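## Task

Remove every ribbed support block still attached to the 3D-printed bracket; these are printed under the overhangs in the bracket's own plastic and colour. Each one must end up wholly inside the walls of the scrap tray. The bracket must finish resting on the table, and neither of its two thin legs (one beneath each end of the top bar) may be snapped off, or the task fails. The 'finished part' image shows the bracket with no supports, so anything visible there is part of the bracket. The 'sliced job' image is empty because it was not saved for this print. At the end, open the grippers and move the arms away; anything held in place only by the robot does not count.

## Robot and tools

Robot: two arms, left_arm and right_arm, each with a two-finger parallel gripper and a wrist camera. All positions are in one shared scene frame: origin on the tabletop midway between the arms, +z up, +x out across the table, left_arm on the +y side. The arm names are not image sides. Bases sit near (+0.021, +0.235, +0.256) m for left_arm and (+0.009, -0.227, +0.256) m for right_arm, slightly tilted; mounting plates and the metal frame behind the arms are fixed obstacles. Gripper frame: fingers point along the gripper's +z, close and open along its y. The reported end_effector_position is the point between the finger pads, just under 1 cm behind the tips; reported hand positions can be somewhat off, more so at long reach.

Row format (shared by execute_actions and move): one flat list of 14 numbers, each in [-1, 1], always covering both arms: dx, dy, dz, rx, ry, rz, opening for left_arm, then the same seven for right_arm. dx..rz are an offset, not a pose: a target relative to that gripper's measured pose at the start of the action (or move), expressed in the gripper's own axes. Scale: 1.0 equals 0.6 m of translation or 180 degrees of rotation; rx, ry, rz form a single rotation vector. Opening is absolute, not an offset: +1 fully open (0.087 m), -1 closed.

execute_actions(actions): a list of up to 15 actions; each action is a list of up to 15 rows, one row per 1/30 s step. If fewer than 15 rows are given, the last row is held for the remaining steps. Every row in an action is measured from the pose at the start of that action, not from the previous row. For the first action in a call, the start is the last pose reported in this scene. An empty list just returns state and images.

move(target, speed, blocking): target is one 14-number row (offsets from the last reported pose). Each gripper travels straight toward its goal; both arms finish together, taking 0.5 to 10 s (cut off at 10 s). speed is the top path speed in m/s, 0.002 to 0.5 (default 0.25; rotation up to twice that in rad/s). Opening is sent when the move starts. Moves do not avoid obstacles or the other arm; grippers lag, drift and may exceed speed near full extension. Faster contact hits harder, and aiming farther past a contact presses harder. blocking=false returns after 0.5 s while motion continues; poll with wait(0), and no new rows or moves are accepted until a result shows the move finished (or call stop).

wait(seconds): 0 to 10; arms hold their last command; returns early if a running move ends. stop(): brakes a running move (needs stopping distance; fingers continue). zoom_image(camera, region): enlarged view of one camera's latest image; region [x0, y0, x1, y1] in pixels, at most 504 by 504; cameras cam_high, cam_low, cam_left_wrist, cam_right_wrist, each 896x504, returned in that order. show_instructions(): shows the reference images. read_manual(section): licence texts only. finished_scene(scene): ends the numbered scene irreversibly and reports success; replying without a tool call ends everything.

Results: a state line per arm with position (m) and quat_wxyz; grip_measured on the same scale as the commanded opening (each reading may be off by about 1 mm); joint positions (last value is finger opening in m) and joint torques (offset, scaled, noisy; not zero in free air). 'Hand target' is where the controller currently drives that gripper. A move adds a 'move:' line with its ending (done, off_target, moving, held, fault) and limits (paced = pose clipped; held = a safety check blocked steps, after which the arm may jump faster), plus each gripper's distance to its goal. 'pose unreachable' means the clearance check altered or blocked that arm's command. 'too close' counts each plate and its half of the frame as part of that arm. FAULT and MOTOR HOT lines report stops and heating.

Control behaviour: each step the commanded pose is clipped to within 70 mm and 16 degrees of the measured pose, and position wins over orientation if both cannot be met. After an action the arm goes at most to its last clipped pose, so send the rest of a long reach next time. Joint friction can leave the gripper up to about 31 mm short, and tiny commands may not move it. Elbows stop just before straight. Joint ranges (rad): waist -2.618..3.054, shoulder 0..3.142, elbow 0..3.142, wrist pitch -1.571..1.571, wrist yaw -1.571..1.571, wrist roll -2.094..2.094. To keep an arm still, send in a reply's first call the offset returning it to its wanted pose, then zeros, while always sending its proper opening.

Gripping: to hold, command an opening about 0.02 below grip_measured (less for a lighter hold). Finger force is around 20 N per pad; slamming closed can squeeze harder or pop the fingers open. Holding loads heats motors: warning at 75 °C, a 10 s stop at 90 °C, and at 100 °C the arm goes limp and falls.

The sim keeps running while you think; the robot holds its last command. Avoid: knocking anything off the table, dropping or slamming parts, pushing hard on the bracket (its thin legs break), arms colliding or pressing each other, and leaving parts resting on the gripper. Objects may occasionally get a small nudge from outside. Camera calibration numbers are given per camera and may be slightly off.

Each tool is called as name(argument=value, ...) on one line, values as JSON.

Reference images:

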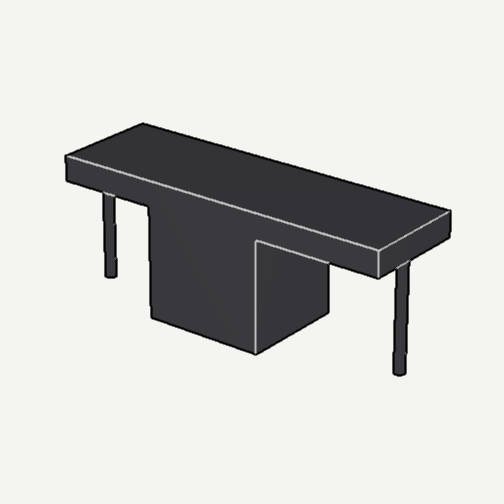

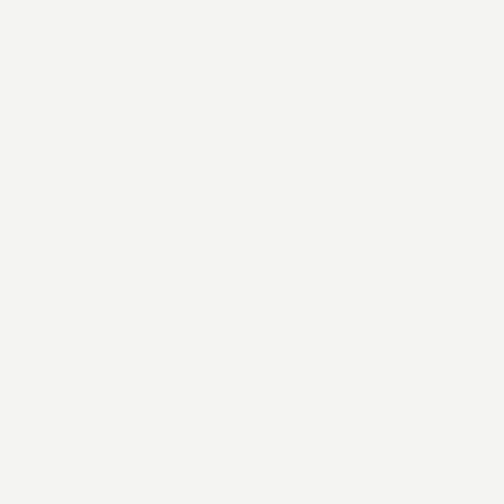

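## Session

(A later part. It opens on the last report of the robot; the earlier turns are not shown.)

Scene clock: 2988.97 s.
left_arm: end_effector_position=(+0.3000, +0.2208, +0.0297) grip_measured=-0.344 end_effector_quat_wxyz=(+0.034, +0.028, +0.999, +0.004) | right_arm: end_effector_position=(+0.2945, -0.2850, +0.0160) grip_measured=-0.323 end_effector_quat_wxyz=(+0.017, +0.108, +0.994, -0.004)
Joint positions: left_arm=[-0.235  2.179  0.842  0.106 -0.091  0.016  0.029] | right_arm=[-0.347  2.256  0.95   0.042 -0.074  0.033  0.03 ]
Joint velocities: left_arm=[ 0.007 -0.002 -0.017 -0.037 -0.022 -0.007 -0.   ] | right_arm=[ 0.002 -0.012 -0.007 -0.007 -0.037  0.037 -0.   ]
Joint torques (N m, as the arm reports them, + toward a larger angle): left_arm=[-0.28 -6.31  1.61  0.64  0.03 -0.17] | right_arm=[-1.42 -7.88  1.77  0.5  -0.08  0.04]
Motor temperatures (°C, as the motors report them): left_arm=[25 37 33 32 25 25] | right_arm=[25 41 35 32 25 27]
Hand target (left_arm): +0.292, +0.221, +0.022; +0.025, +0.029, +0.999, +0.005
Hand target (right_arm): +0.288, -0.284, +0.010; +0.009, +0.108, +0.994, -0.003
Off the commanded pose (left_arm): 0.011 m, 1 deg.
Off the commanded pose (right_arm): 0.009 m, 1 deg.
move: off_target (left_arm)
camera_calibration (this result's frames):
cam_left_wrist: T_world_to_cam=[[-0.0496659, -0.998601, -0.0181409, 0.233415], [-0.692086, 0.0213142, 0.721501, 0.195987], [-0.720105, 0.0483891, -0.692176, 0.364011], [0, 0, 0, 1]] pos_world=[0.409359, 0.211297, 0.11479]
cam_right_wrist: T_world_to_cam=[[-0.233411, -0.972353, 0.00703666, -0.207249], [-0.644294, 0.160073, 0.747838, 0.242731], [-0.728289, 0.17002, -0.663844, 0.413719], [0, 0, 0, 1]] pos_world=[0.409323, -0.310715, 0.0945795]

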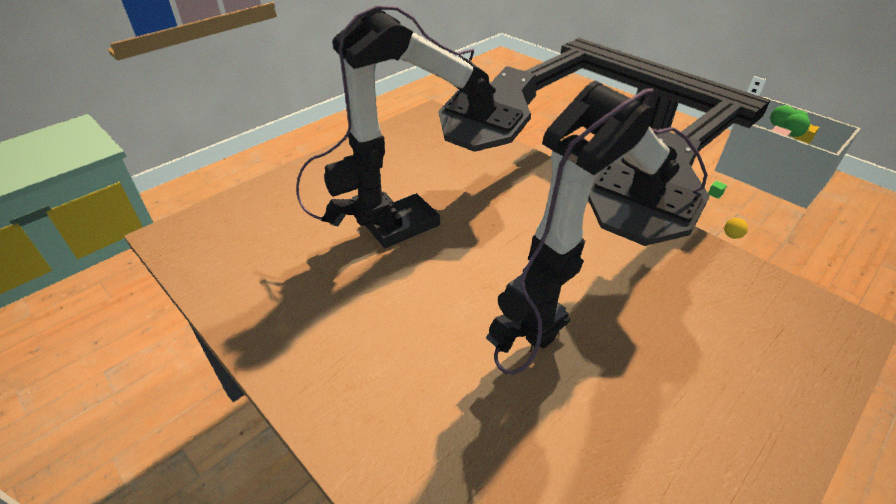

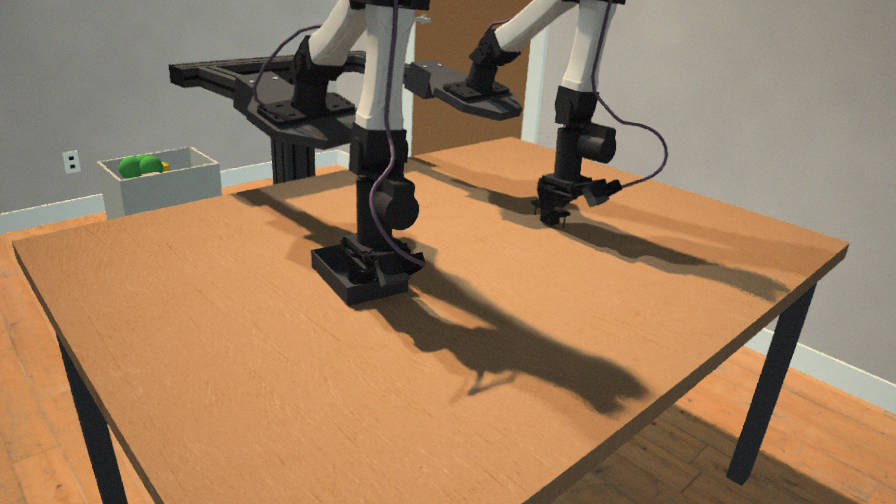

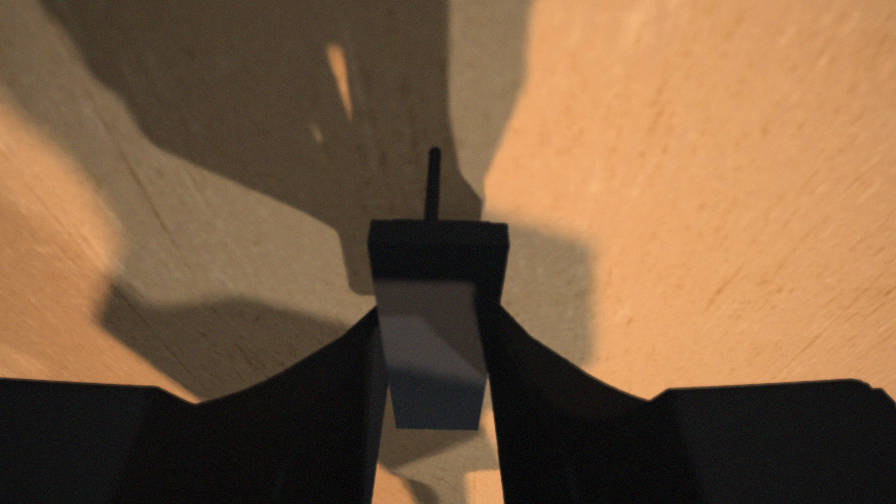

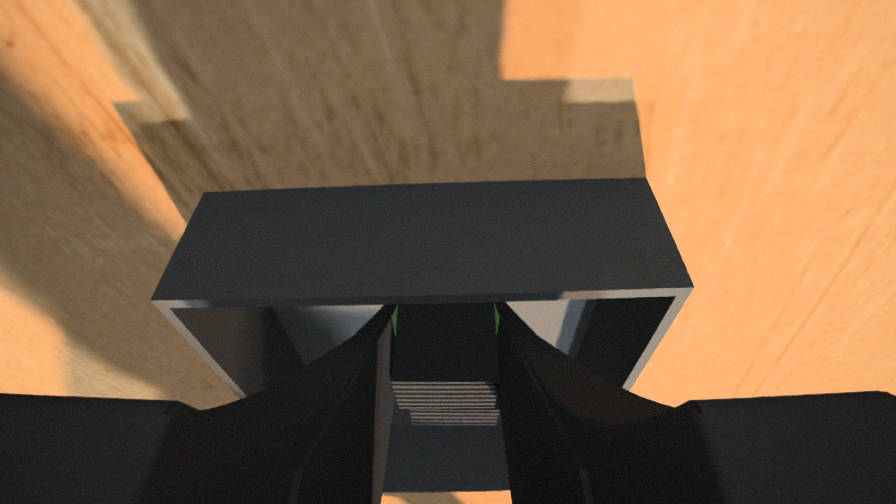

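move(target=[0.02207, -0.0017, 0.0148, 0.0002, 0.01172, 0.0011, -0.395, 0.01945, -0.0017, 0.01394, 0.0003, 0.01015, 0.0008, -0.37], speed=0.02)

Scene clock: 3012.17 s.
left_arm: end_effector_position=(+0.2944, +0.2208, +0.0256) grip_measured=-0.344 end_effector_quat_wxyz=(+0.026, +0.028, +0.999, +0.005) | right_arm: end_effector_position=(+0.2903, -0.2845, +0.0129) grip_measured=-0.323 end_effector_quat_wxyz=(+0.011, +0.108, +0.994, -0.003)
Joint positions: left_arm=[-0.235  2.196  0.842  0.108 -0.091  0.016  0.029] | right_arm=[-0.347  2.269  0.95   0.044 -0.074  0.033  0.03 ]
Joint velocities: left_arm=[-0.012 -0.002  0.017  0.066 -0.11  -0.022 -0.001] | right_arm=[-0.012 -0.002 -0.002  0.037 -0.022 -0.022 -0.   ]
Joint torques (N m, as the arm reports them, + toward a larger angle): left_arm=[-0.36 -6.72  1.62  0.54  0.04 -0.16] | right_arm=[-1.41 -7.99  1.77  0.41 -0.07  0.02]
Motor temperatures (°C, as the motors report them): left_arm=[25 37 32 31 25 25] | right_arm=[25 40 34 32 25 27]
Hand target (left_arm): +0.287, +0.221, +0.020; +0.016, +0.029, +0.999, +0.005
Hand target (right_arm): +0.283, -0.284, +0.007; +0.002, +0.109, +0.994, -0.003
Off the commanded pose (left_arm): 0.009 m, 1 deg.
Off the commanded pose (right_arm): 0.009 m, 1 deg.
move: done
camera_calibration (this result's frames):
cam_left_wrist: T_world_to_cam=[[-0.0512965, -0.99852, -0.018054, 0.233442], [-0.680181, 0.0216944, 0.732723, 0.191203], [-0.731247, 0.0498661, -0.680288, 0.359818], [0, 0, 0, 1]] pos_world=[0.405143, 0.211005, 0.108895]
cam_right_wrist: T_world_to_cam=[[-0.234236, -0.97215, 0.00763069, -0.207396], [-0.635435, 0.159037, 0.755598, 0.239338], [-0.735768, 0.17214, -0.654991, 0.411176], [0, 0, 0, 1]] pos_world=[0.406035, -0.310463, 0.0900558]

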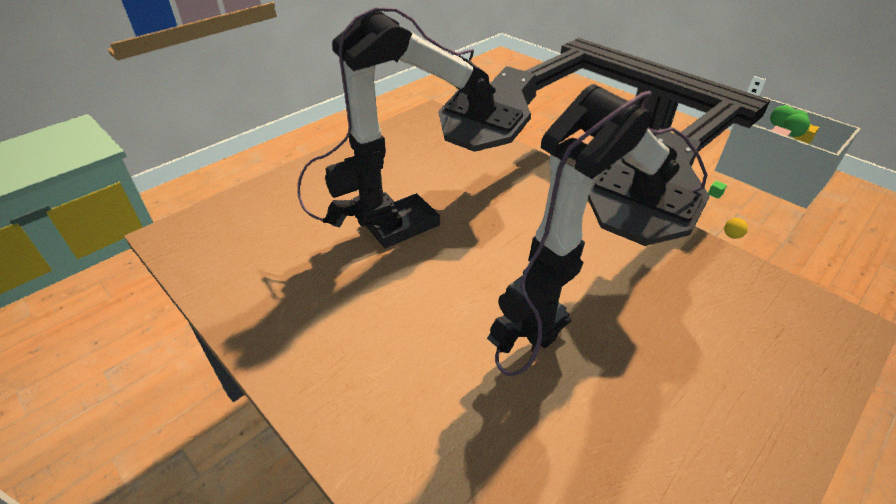

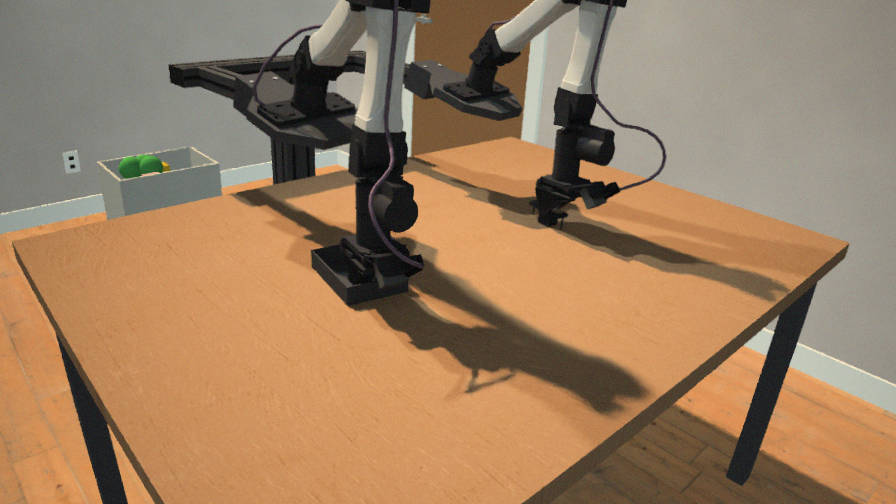

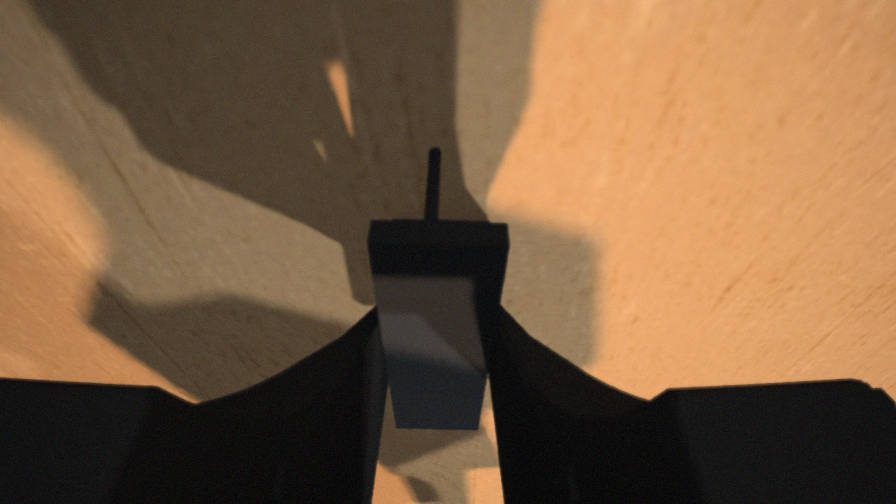

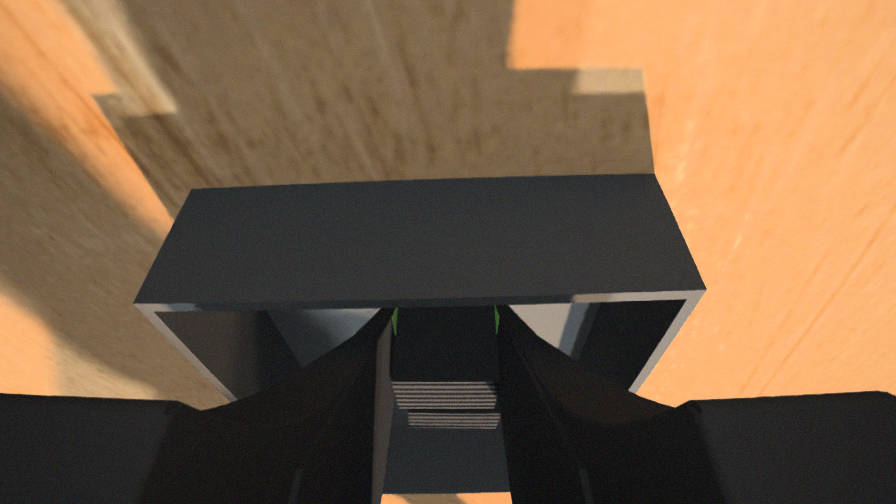

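zoom_image(camera="cam_low", region=[520, 190, 590, 235])

zoom_image(camera="cam_high", region=[500, 310, 590, 370])

Region (520, 190, 590, 235) of cam_low's 896x504 image, scaled by 7.200, with more detail than that image has; it fills the top 324 rows of this view, and the rest is white.

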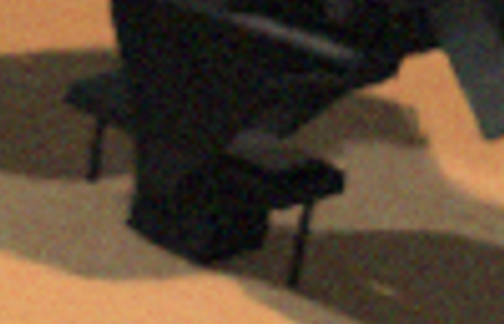

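Region (500, 310, 590, 370) of cam_high's 896x504 image, scaled by 5.600, with more detail than that image has.

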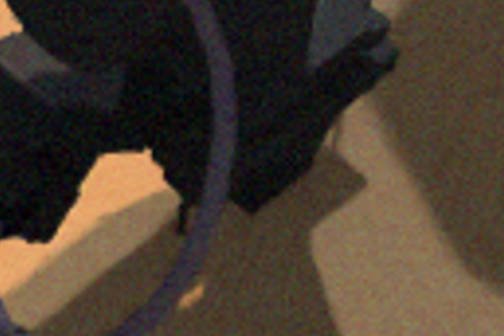

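execute_actions(actions=[[[0,0,0,0,0,0,-0.38,0,0,0,0,0,0,-0.36],[0,0,0,0,0,0,-0.37,0,0,0,0,0,0,-0.35],[0,0,0,0,0,0,-0.36,0,0,0,0,0,0,-0.34],[0,0,0,0,0,0,-0.355,0,0,0,0,0,0,-0.335],[0,0,0,0,0,0,-0.35,0,0,0,0,0,0,-0.33],[0,0,0,0,0,0,-0.347,0,0,0,0,0,0,-0.326],[0,0,0,0,0,0,-0.344,0,0,0,0,0,0,-0.323],[0,0,0,0,0,0,-0.341,0,0,0,0,0,0,-0.32],[0,0,0,0,0,0,-0.338,0,0,0,0,0,0,-0.317],[0,0,0,0,0,0,-0.335,0,0,0,0,0,0,-0.314],[0,0,0,0,0,0,-0.33,0,0,0,0,0,0,-0.31],[0,0,0,0,0,0,-0.325,0,0,0,0,0,0,-0.305],[0,0,0,0,0,0,-0.32,0,0,0,0,0,0,-0.30],[0,0,0,0,0,0,-0.31,0,0,0,0,0,0,-0.29],[0,0,0,0,0,0,-0.30,0,0,0,0,0,0,-0.28]],[[0,0,0,0,0,0,-0.27,0,0,0,0,0,0,-0.25],[0,0,0,0,0,0,-0.24,0,0,0,0,0,0,-0.22],[0,0,0,0,0,0,-0.21,0,0,0,0,0,0,-0.19],[0,0,0,0,0,0,-0.18,0,0,0,0,0,0,-0.16],[0,0,0,0,0,0,-0.15,0,0,0,0,0,0,-0.13],[0,0,0,0,0,0,-0.12,0,0,0,0,0,0,-0.10],[0,0,0,0,0,0,-0.09,0,0,0,0,0,0,-0.07],[0,0,0,0,0,0,-0.06,0,0,0,0,0,0,-0.04],[0,0,0,0,0,0,-0.03,0,0,0,0,0,0,-0.01],[0,0,0,0,0,0,0.0,0,0,0,0,0,0,0.02],[0,0,0,0,0,0,0.03,0,0,0,0,0,0,0.05],[0,0,0,0,0,0,0.06,0,0,0,0,0,0,0.05],[0,0,0,0,0,0,0.1,0,0,0,0,0,0,0.05]]])

Scene clock: 3044.47 s.
left_arm: end_effector_position=(+0.2944, +0.2208, +0.0256) grip_measured=+0.099 end_effector_quat_wxyz=(+0.026, +0.028, +0.999, +0.005) | right_arm: end_effector_position=(+0.2903, -0.2845, +0.0129) grip_measured=+0.050 end_effector_quat_wxyz=(+0.011, +0.108, +0.994, -0.003)
Joint positions: left_arm=[-0.235  2.196  0.842  0.108 -0.091  0.016  0.048] | right_arm=[-0.347  2.269  0.95   0.044 -0.074  0.033  0.046]
Joint velocities: left_arm=[-0.002  0.002 -0.002  0.066 -0.037  0.022  0.001] | right_arm=[-0.007 -0.002  0.007 -0.066  0.037 -0.022 -0.   ]
Joint torques (N m, as the arm reports them, + toward a larger angle): left_arm=[-0.36 -8.47  1.55  0.5   0.03 -0.17] | right_arm=[-1.44 -9.81  1.82  0.42 -0.06  0.03]
Motor temperatures (°C, as the motors report them): left_arm=[25 38 31 31 25 25] | right_arm=[25 40 33 31 25 27]
Hand target (left_arm): +0.294, +0.221, +0.026; +0.026, +0.028, +0.999, +0.005
Hand target (right_arm): +0.290, -0.285, +0.013; +0.011, +0.108, +0.994, -0.003
Off the commanded pose (left_arm): 0.000 m, 0 deg.
Off the commanded pose (right_arm): 0.000 m, 0 deg.
camera_calibration (this result's frames):
cam_left_wrist: T_world_to_cam=[[-0.0512965, -0.99852, -0.018054, 0.233442], [-0.680181, 0.0216944, 0.732723, 0.191203], [-0.731247, 0.0498661, -0.680288, 0.359818], [0, 0, 0, 1]] pos_world=[0.405143, 0.211005, 0.108895]
cam_right_wrist: T_world_to_cam=[[-0.234236, -0.97215, 0.00763069, -0.207396], [-0.635435, 0.159037, 0.755598, 0.239338], [-0.735768, 0.17214, -0.654991, 0.411176], [0, 0, 0, 1]] pos_world=[0.406035, -0.310463, 0.0900558]

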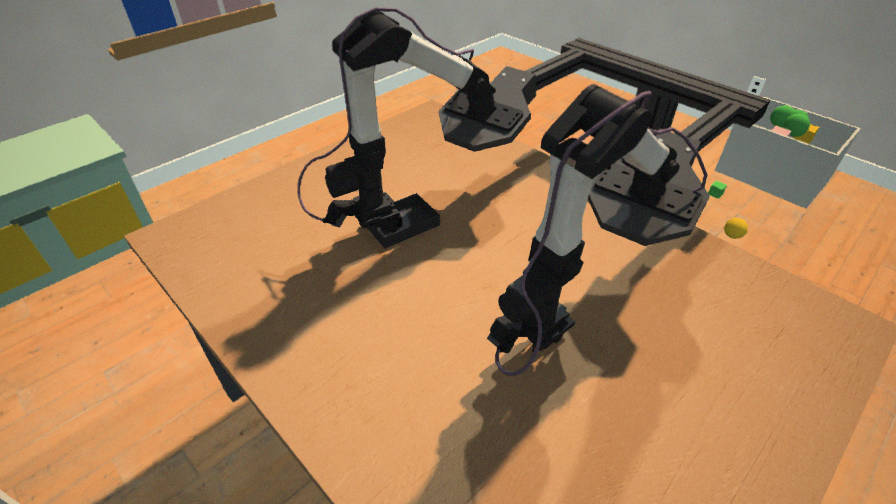

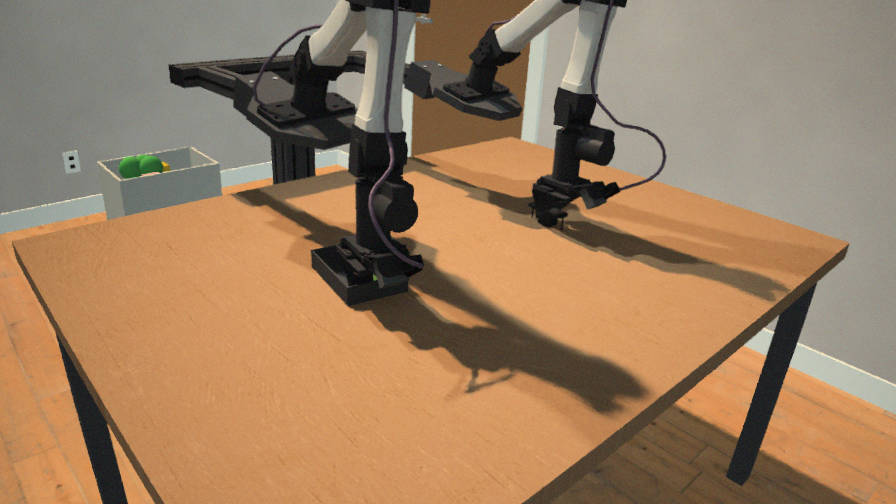

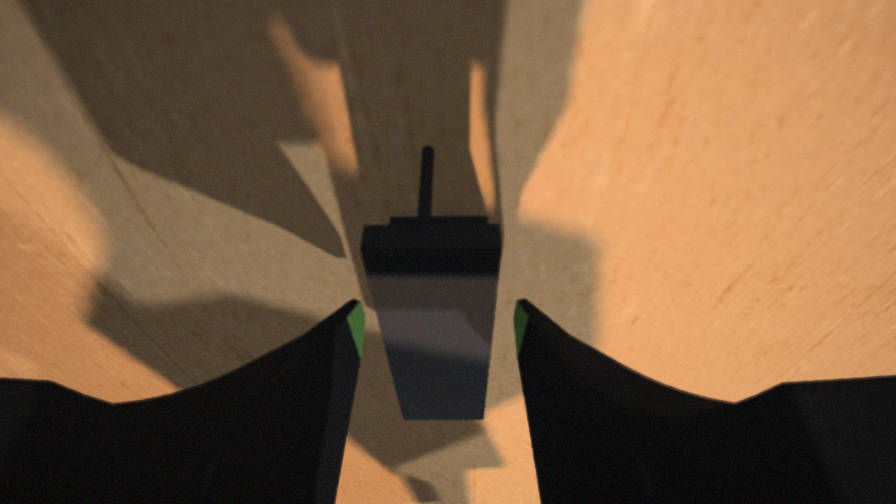

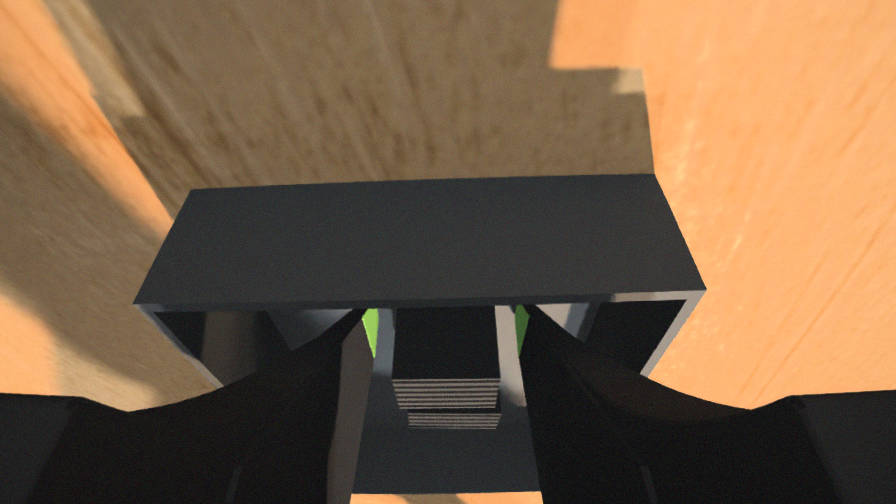

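move(target=[-0.011, 0, -0.216, 0, 0, 0, 0.1, -0.005, 0, -0.216, 0, 0, 0, 0.05], speed=0.15)

Scene clock: 3053.00 s.
left_arm: end_effector_position=(+0.3018, +0.2211, +0.1541) grip_measured=+0.100 end_effector_quat_wxyz=(+0.034, +0.025, +0.999, +0.001) | right_arm: end_effector_position=(+0.3008, -0.2841, +0.1424) grip_measured=+0.050 end_effector_quat_wxyz=(+0.024, +0.106, +0.994, -0.007)
Joint positions: left_arm=[-0.265  1.691  0.815 -0.358 -0.094 -0.017  0.048] | right_arm=[-0.37   1.784  0.9   -0.365 -0.076  0.009  0.046]
Joint velocities: left_arm=[-0.022  0.002  0.002 -0.037 -0.095 -0.037  0.   ] | right_arm=[ 0.002  0.002 -0.002  0.022  0.007 -0.066  0.   ]
Joint torques (N m, as the arm reports them, + toward a larger angle): left_arm=[-1.31 -8.05  4.09  0.32 -0.08 -0.23] | right_arm=[-2.28 -9.25  2.74  0.32 -0.17 -0.04]
Motor temperatures (°C, as the motors report them): left_arm=[25 39 31 30 25 25] | right_arm=[25 41 33 31 25 27]
Hand target (left_arm): +0.296, +0.220, +0.157; +0.026, +0.028, +0.999, +0.004
Hand target (right_arm): +0.289, -0.284, +0.142; +0.011, +0.108, +0.994, -0.003
Off the commanded pose (left_arm): 0.008 m, 1 deg.
Off the commanded pose (right_arm): 0.010 m, 2 deg.
move: done
camera_calibration (this result's frames):
cam_left_wrist: T_world_to_cam=[[-0.0451783, -0.998923, -0.0106007, 0.233602], [-0.691878, 0.0236336, 0.721628, 0.106904], [-0.7206, 0.0399363, -0.6922, 0.453455], [0, 0, 0, 1]] pos_world=[0.411278, 0.212714, 0.239213]
cam_right_wrist: T_world_to_cam=[[-0.230824, -0.97292, 0.0121131, -0.207448], [-0.654537, 0.164475, 0.737922, 0.157881], [-0.719931, 0.162402, -0.674777, 0.498962], [0, 0, 0, 1]] pos_world=[0.414674, -0.30883, 0.222698]

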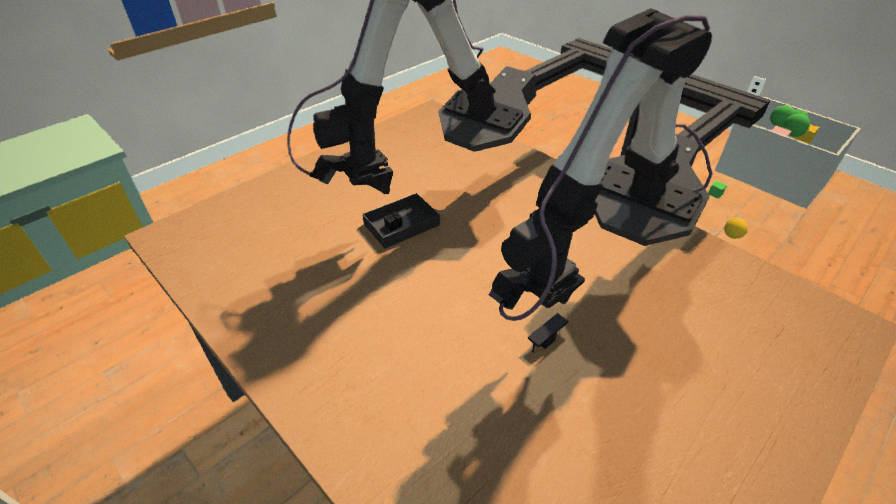

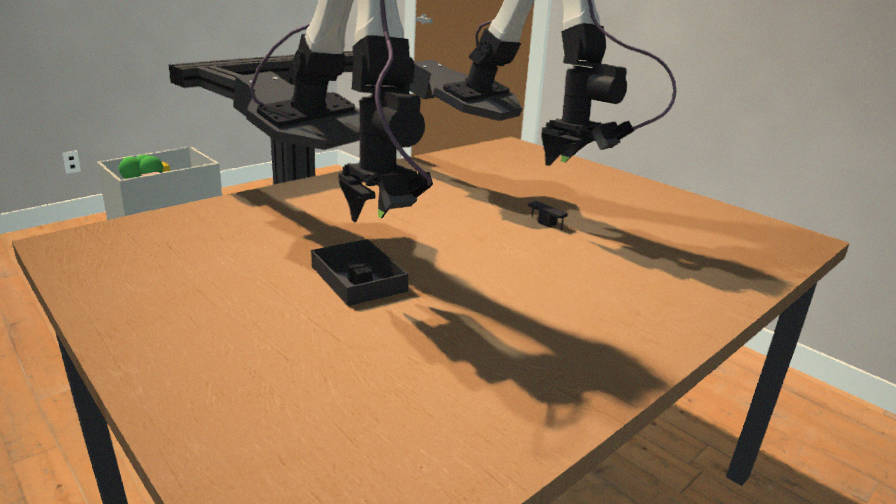

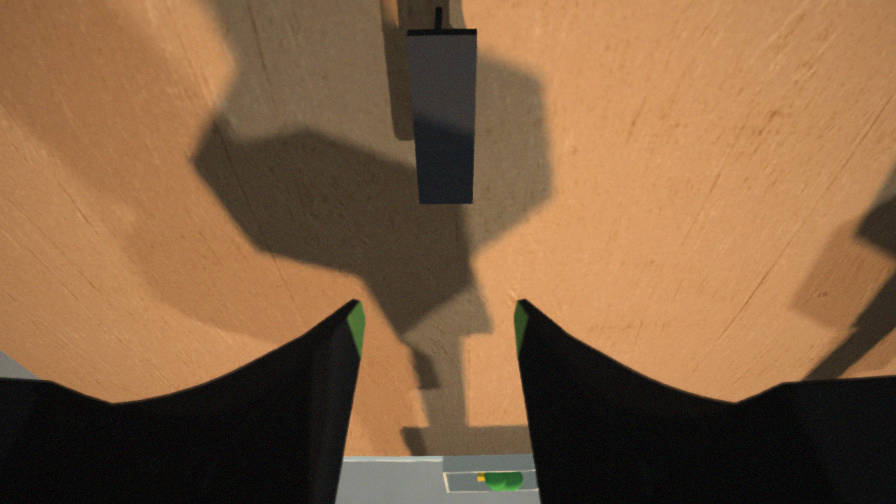

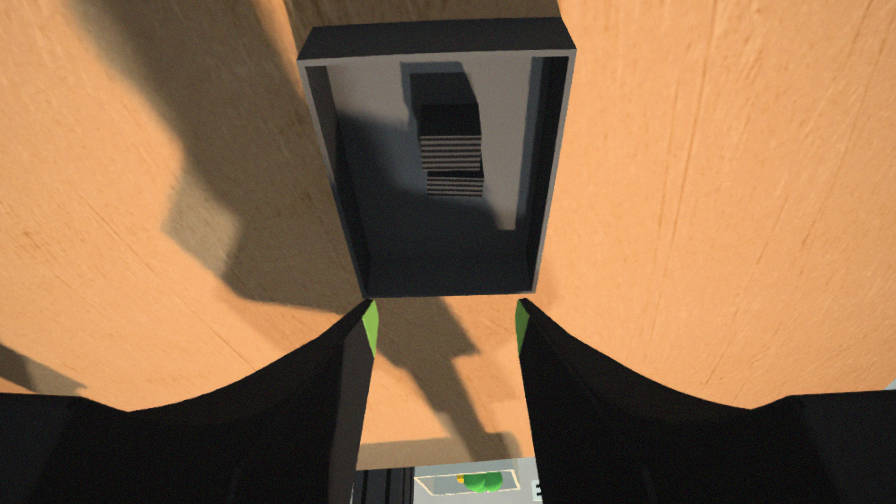

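zoom_image(camera="cam_low", region=[510, 190, 600, 240])

zoom_image(camera="cam_high", region=[510, 305, 590, 365])

Region (510, 190, 600, 240) of cam_low's 896x504 image, scaled by 5.600, with more detail than that image has.

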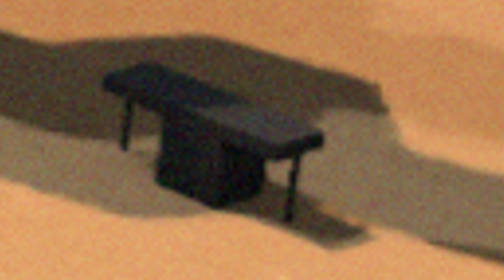

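Region (510, 305, 590, 365) of cam_high's 896x504 image, scaled by 6.300, with more detail than that image has; it fills the top 378 rows of this view, and the rest is white.

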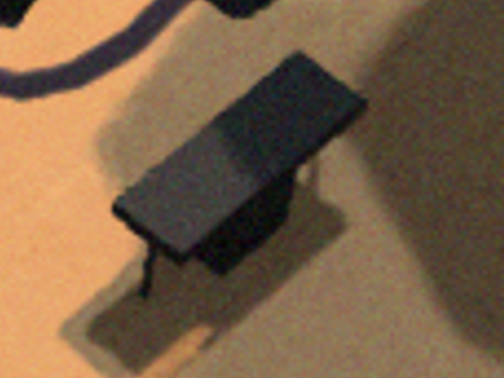

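Bracket upright with both legs, both supports in the tray. Ending scene 1.

finished_scene(scene=1)

The scene is finished: the task was done.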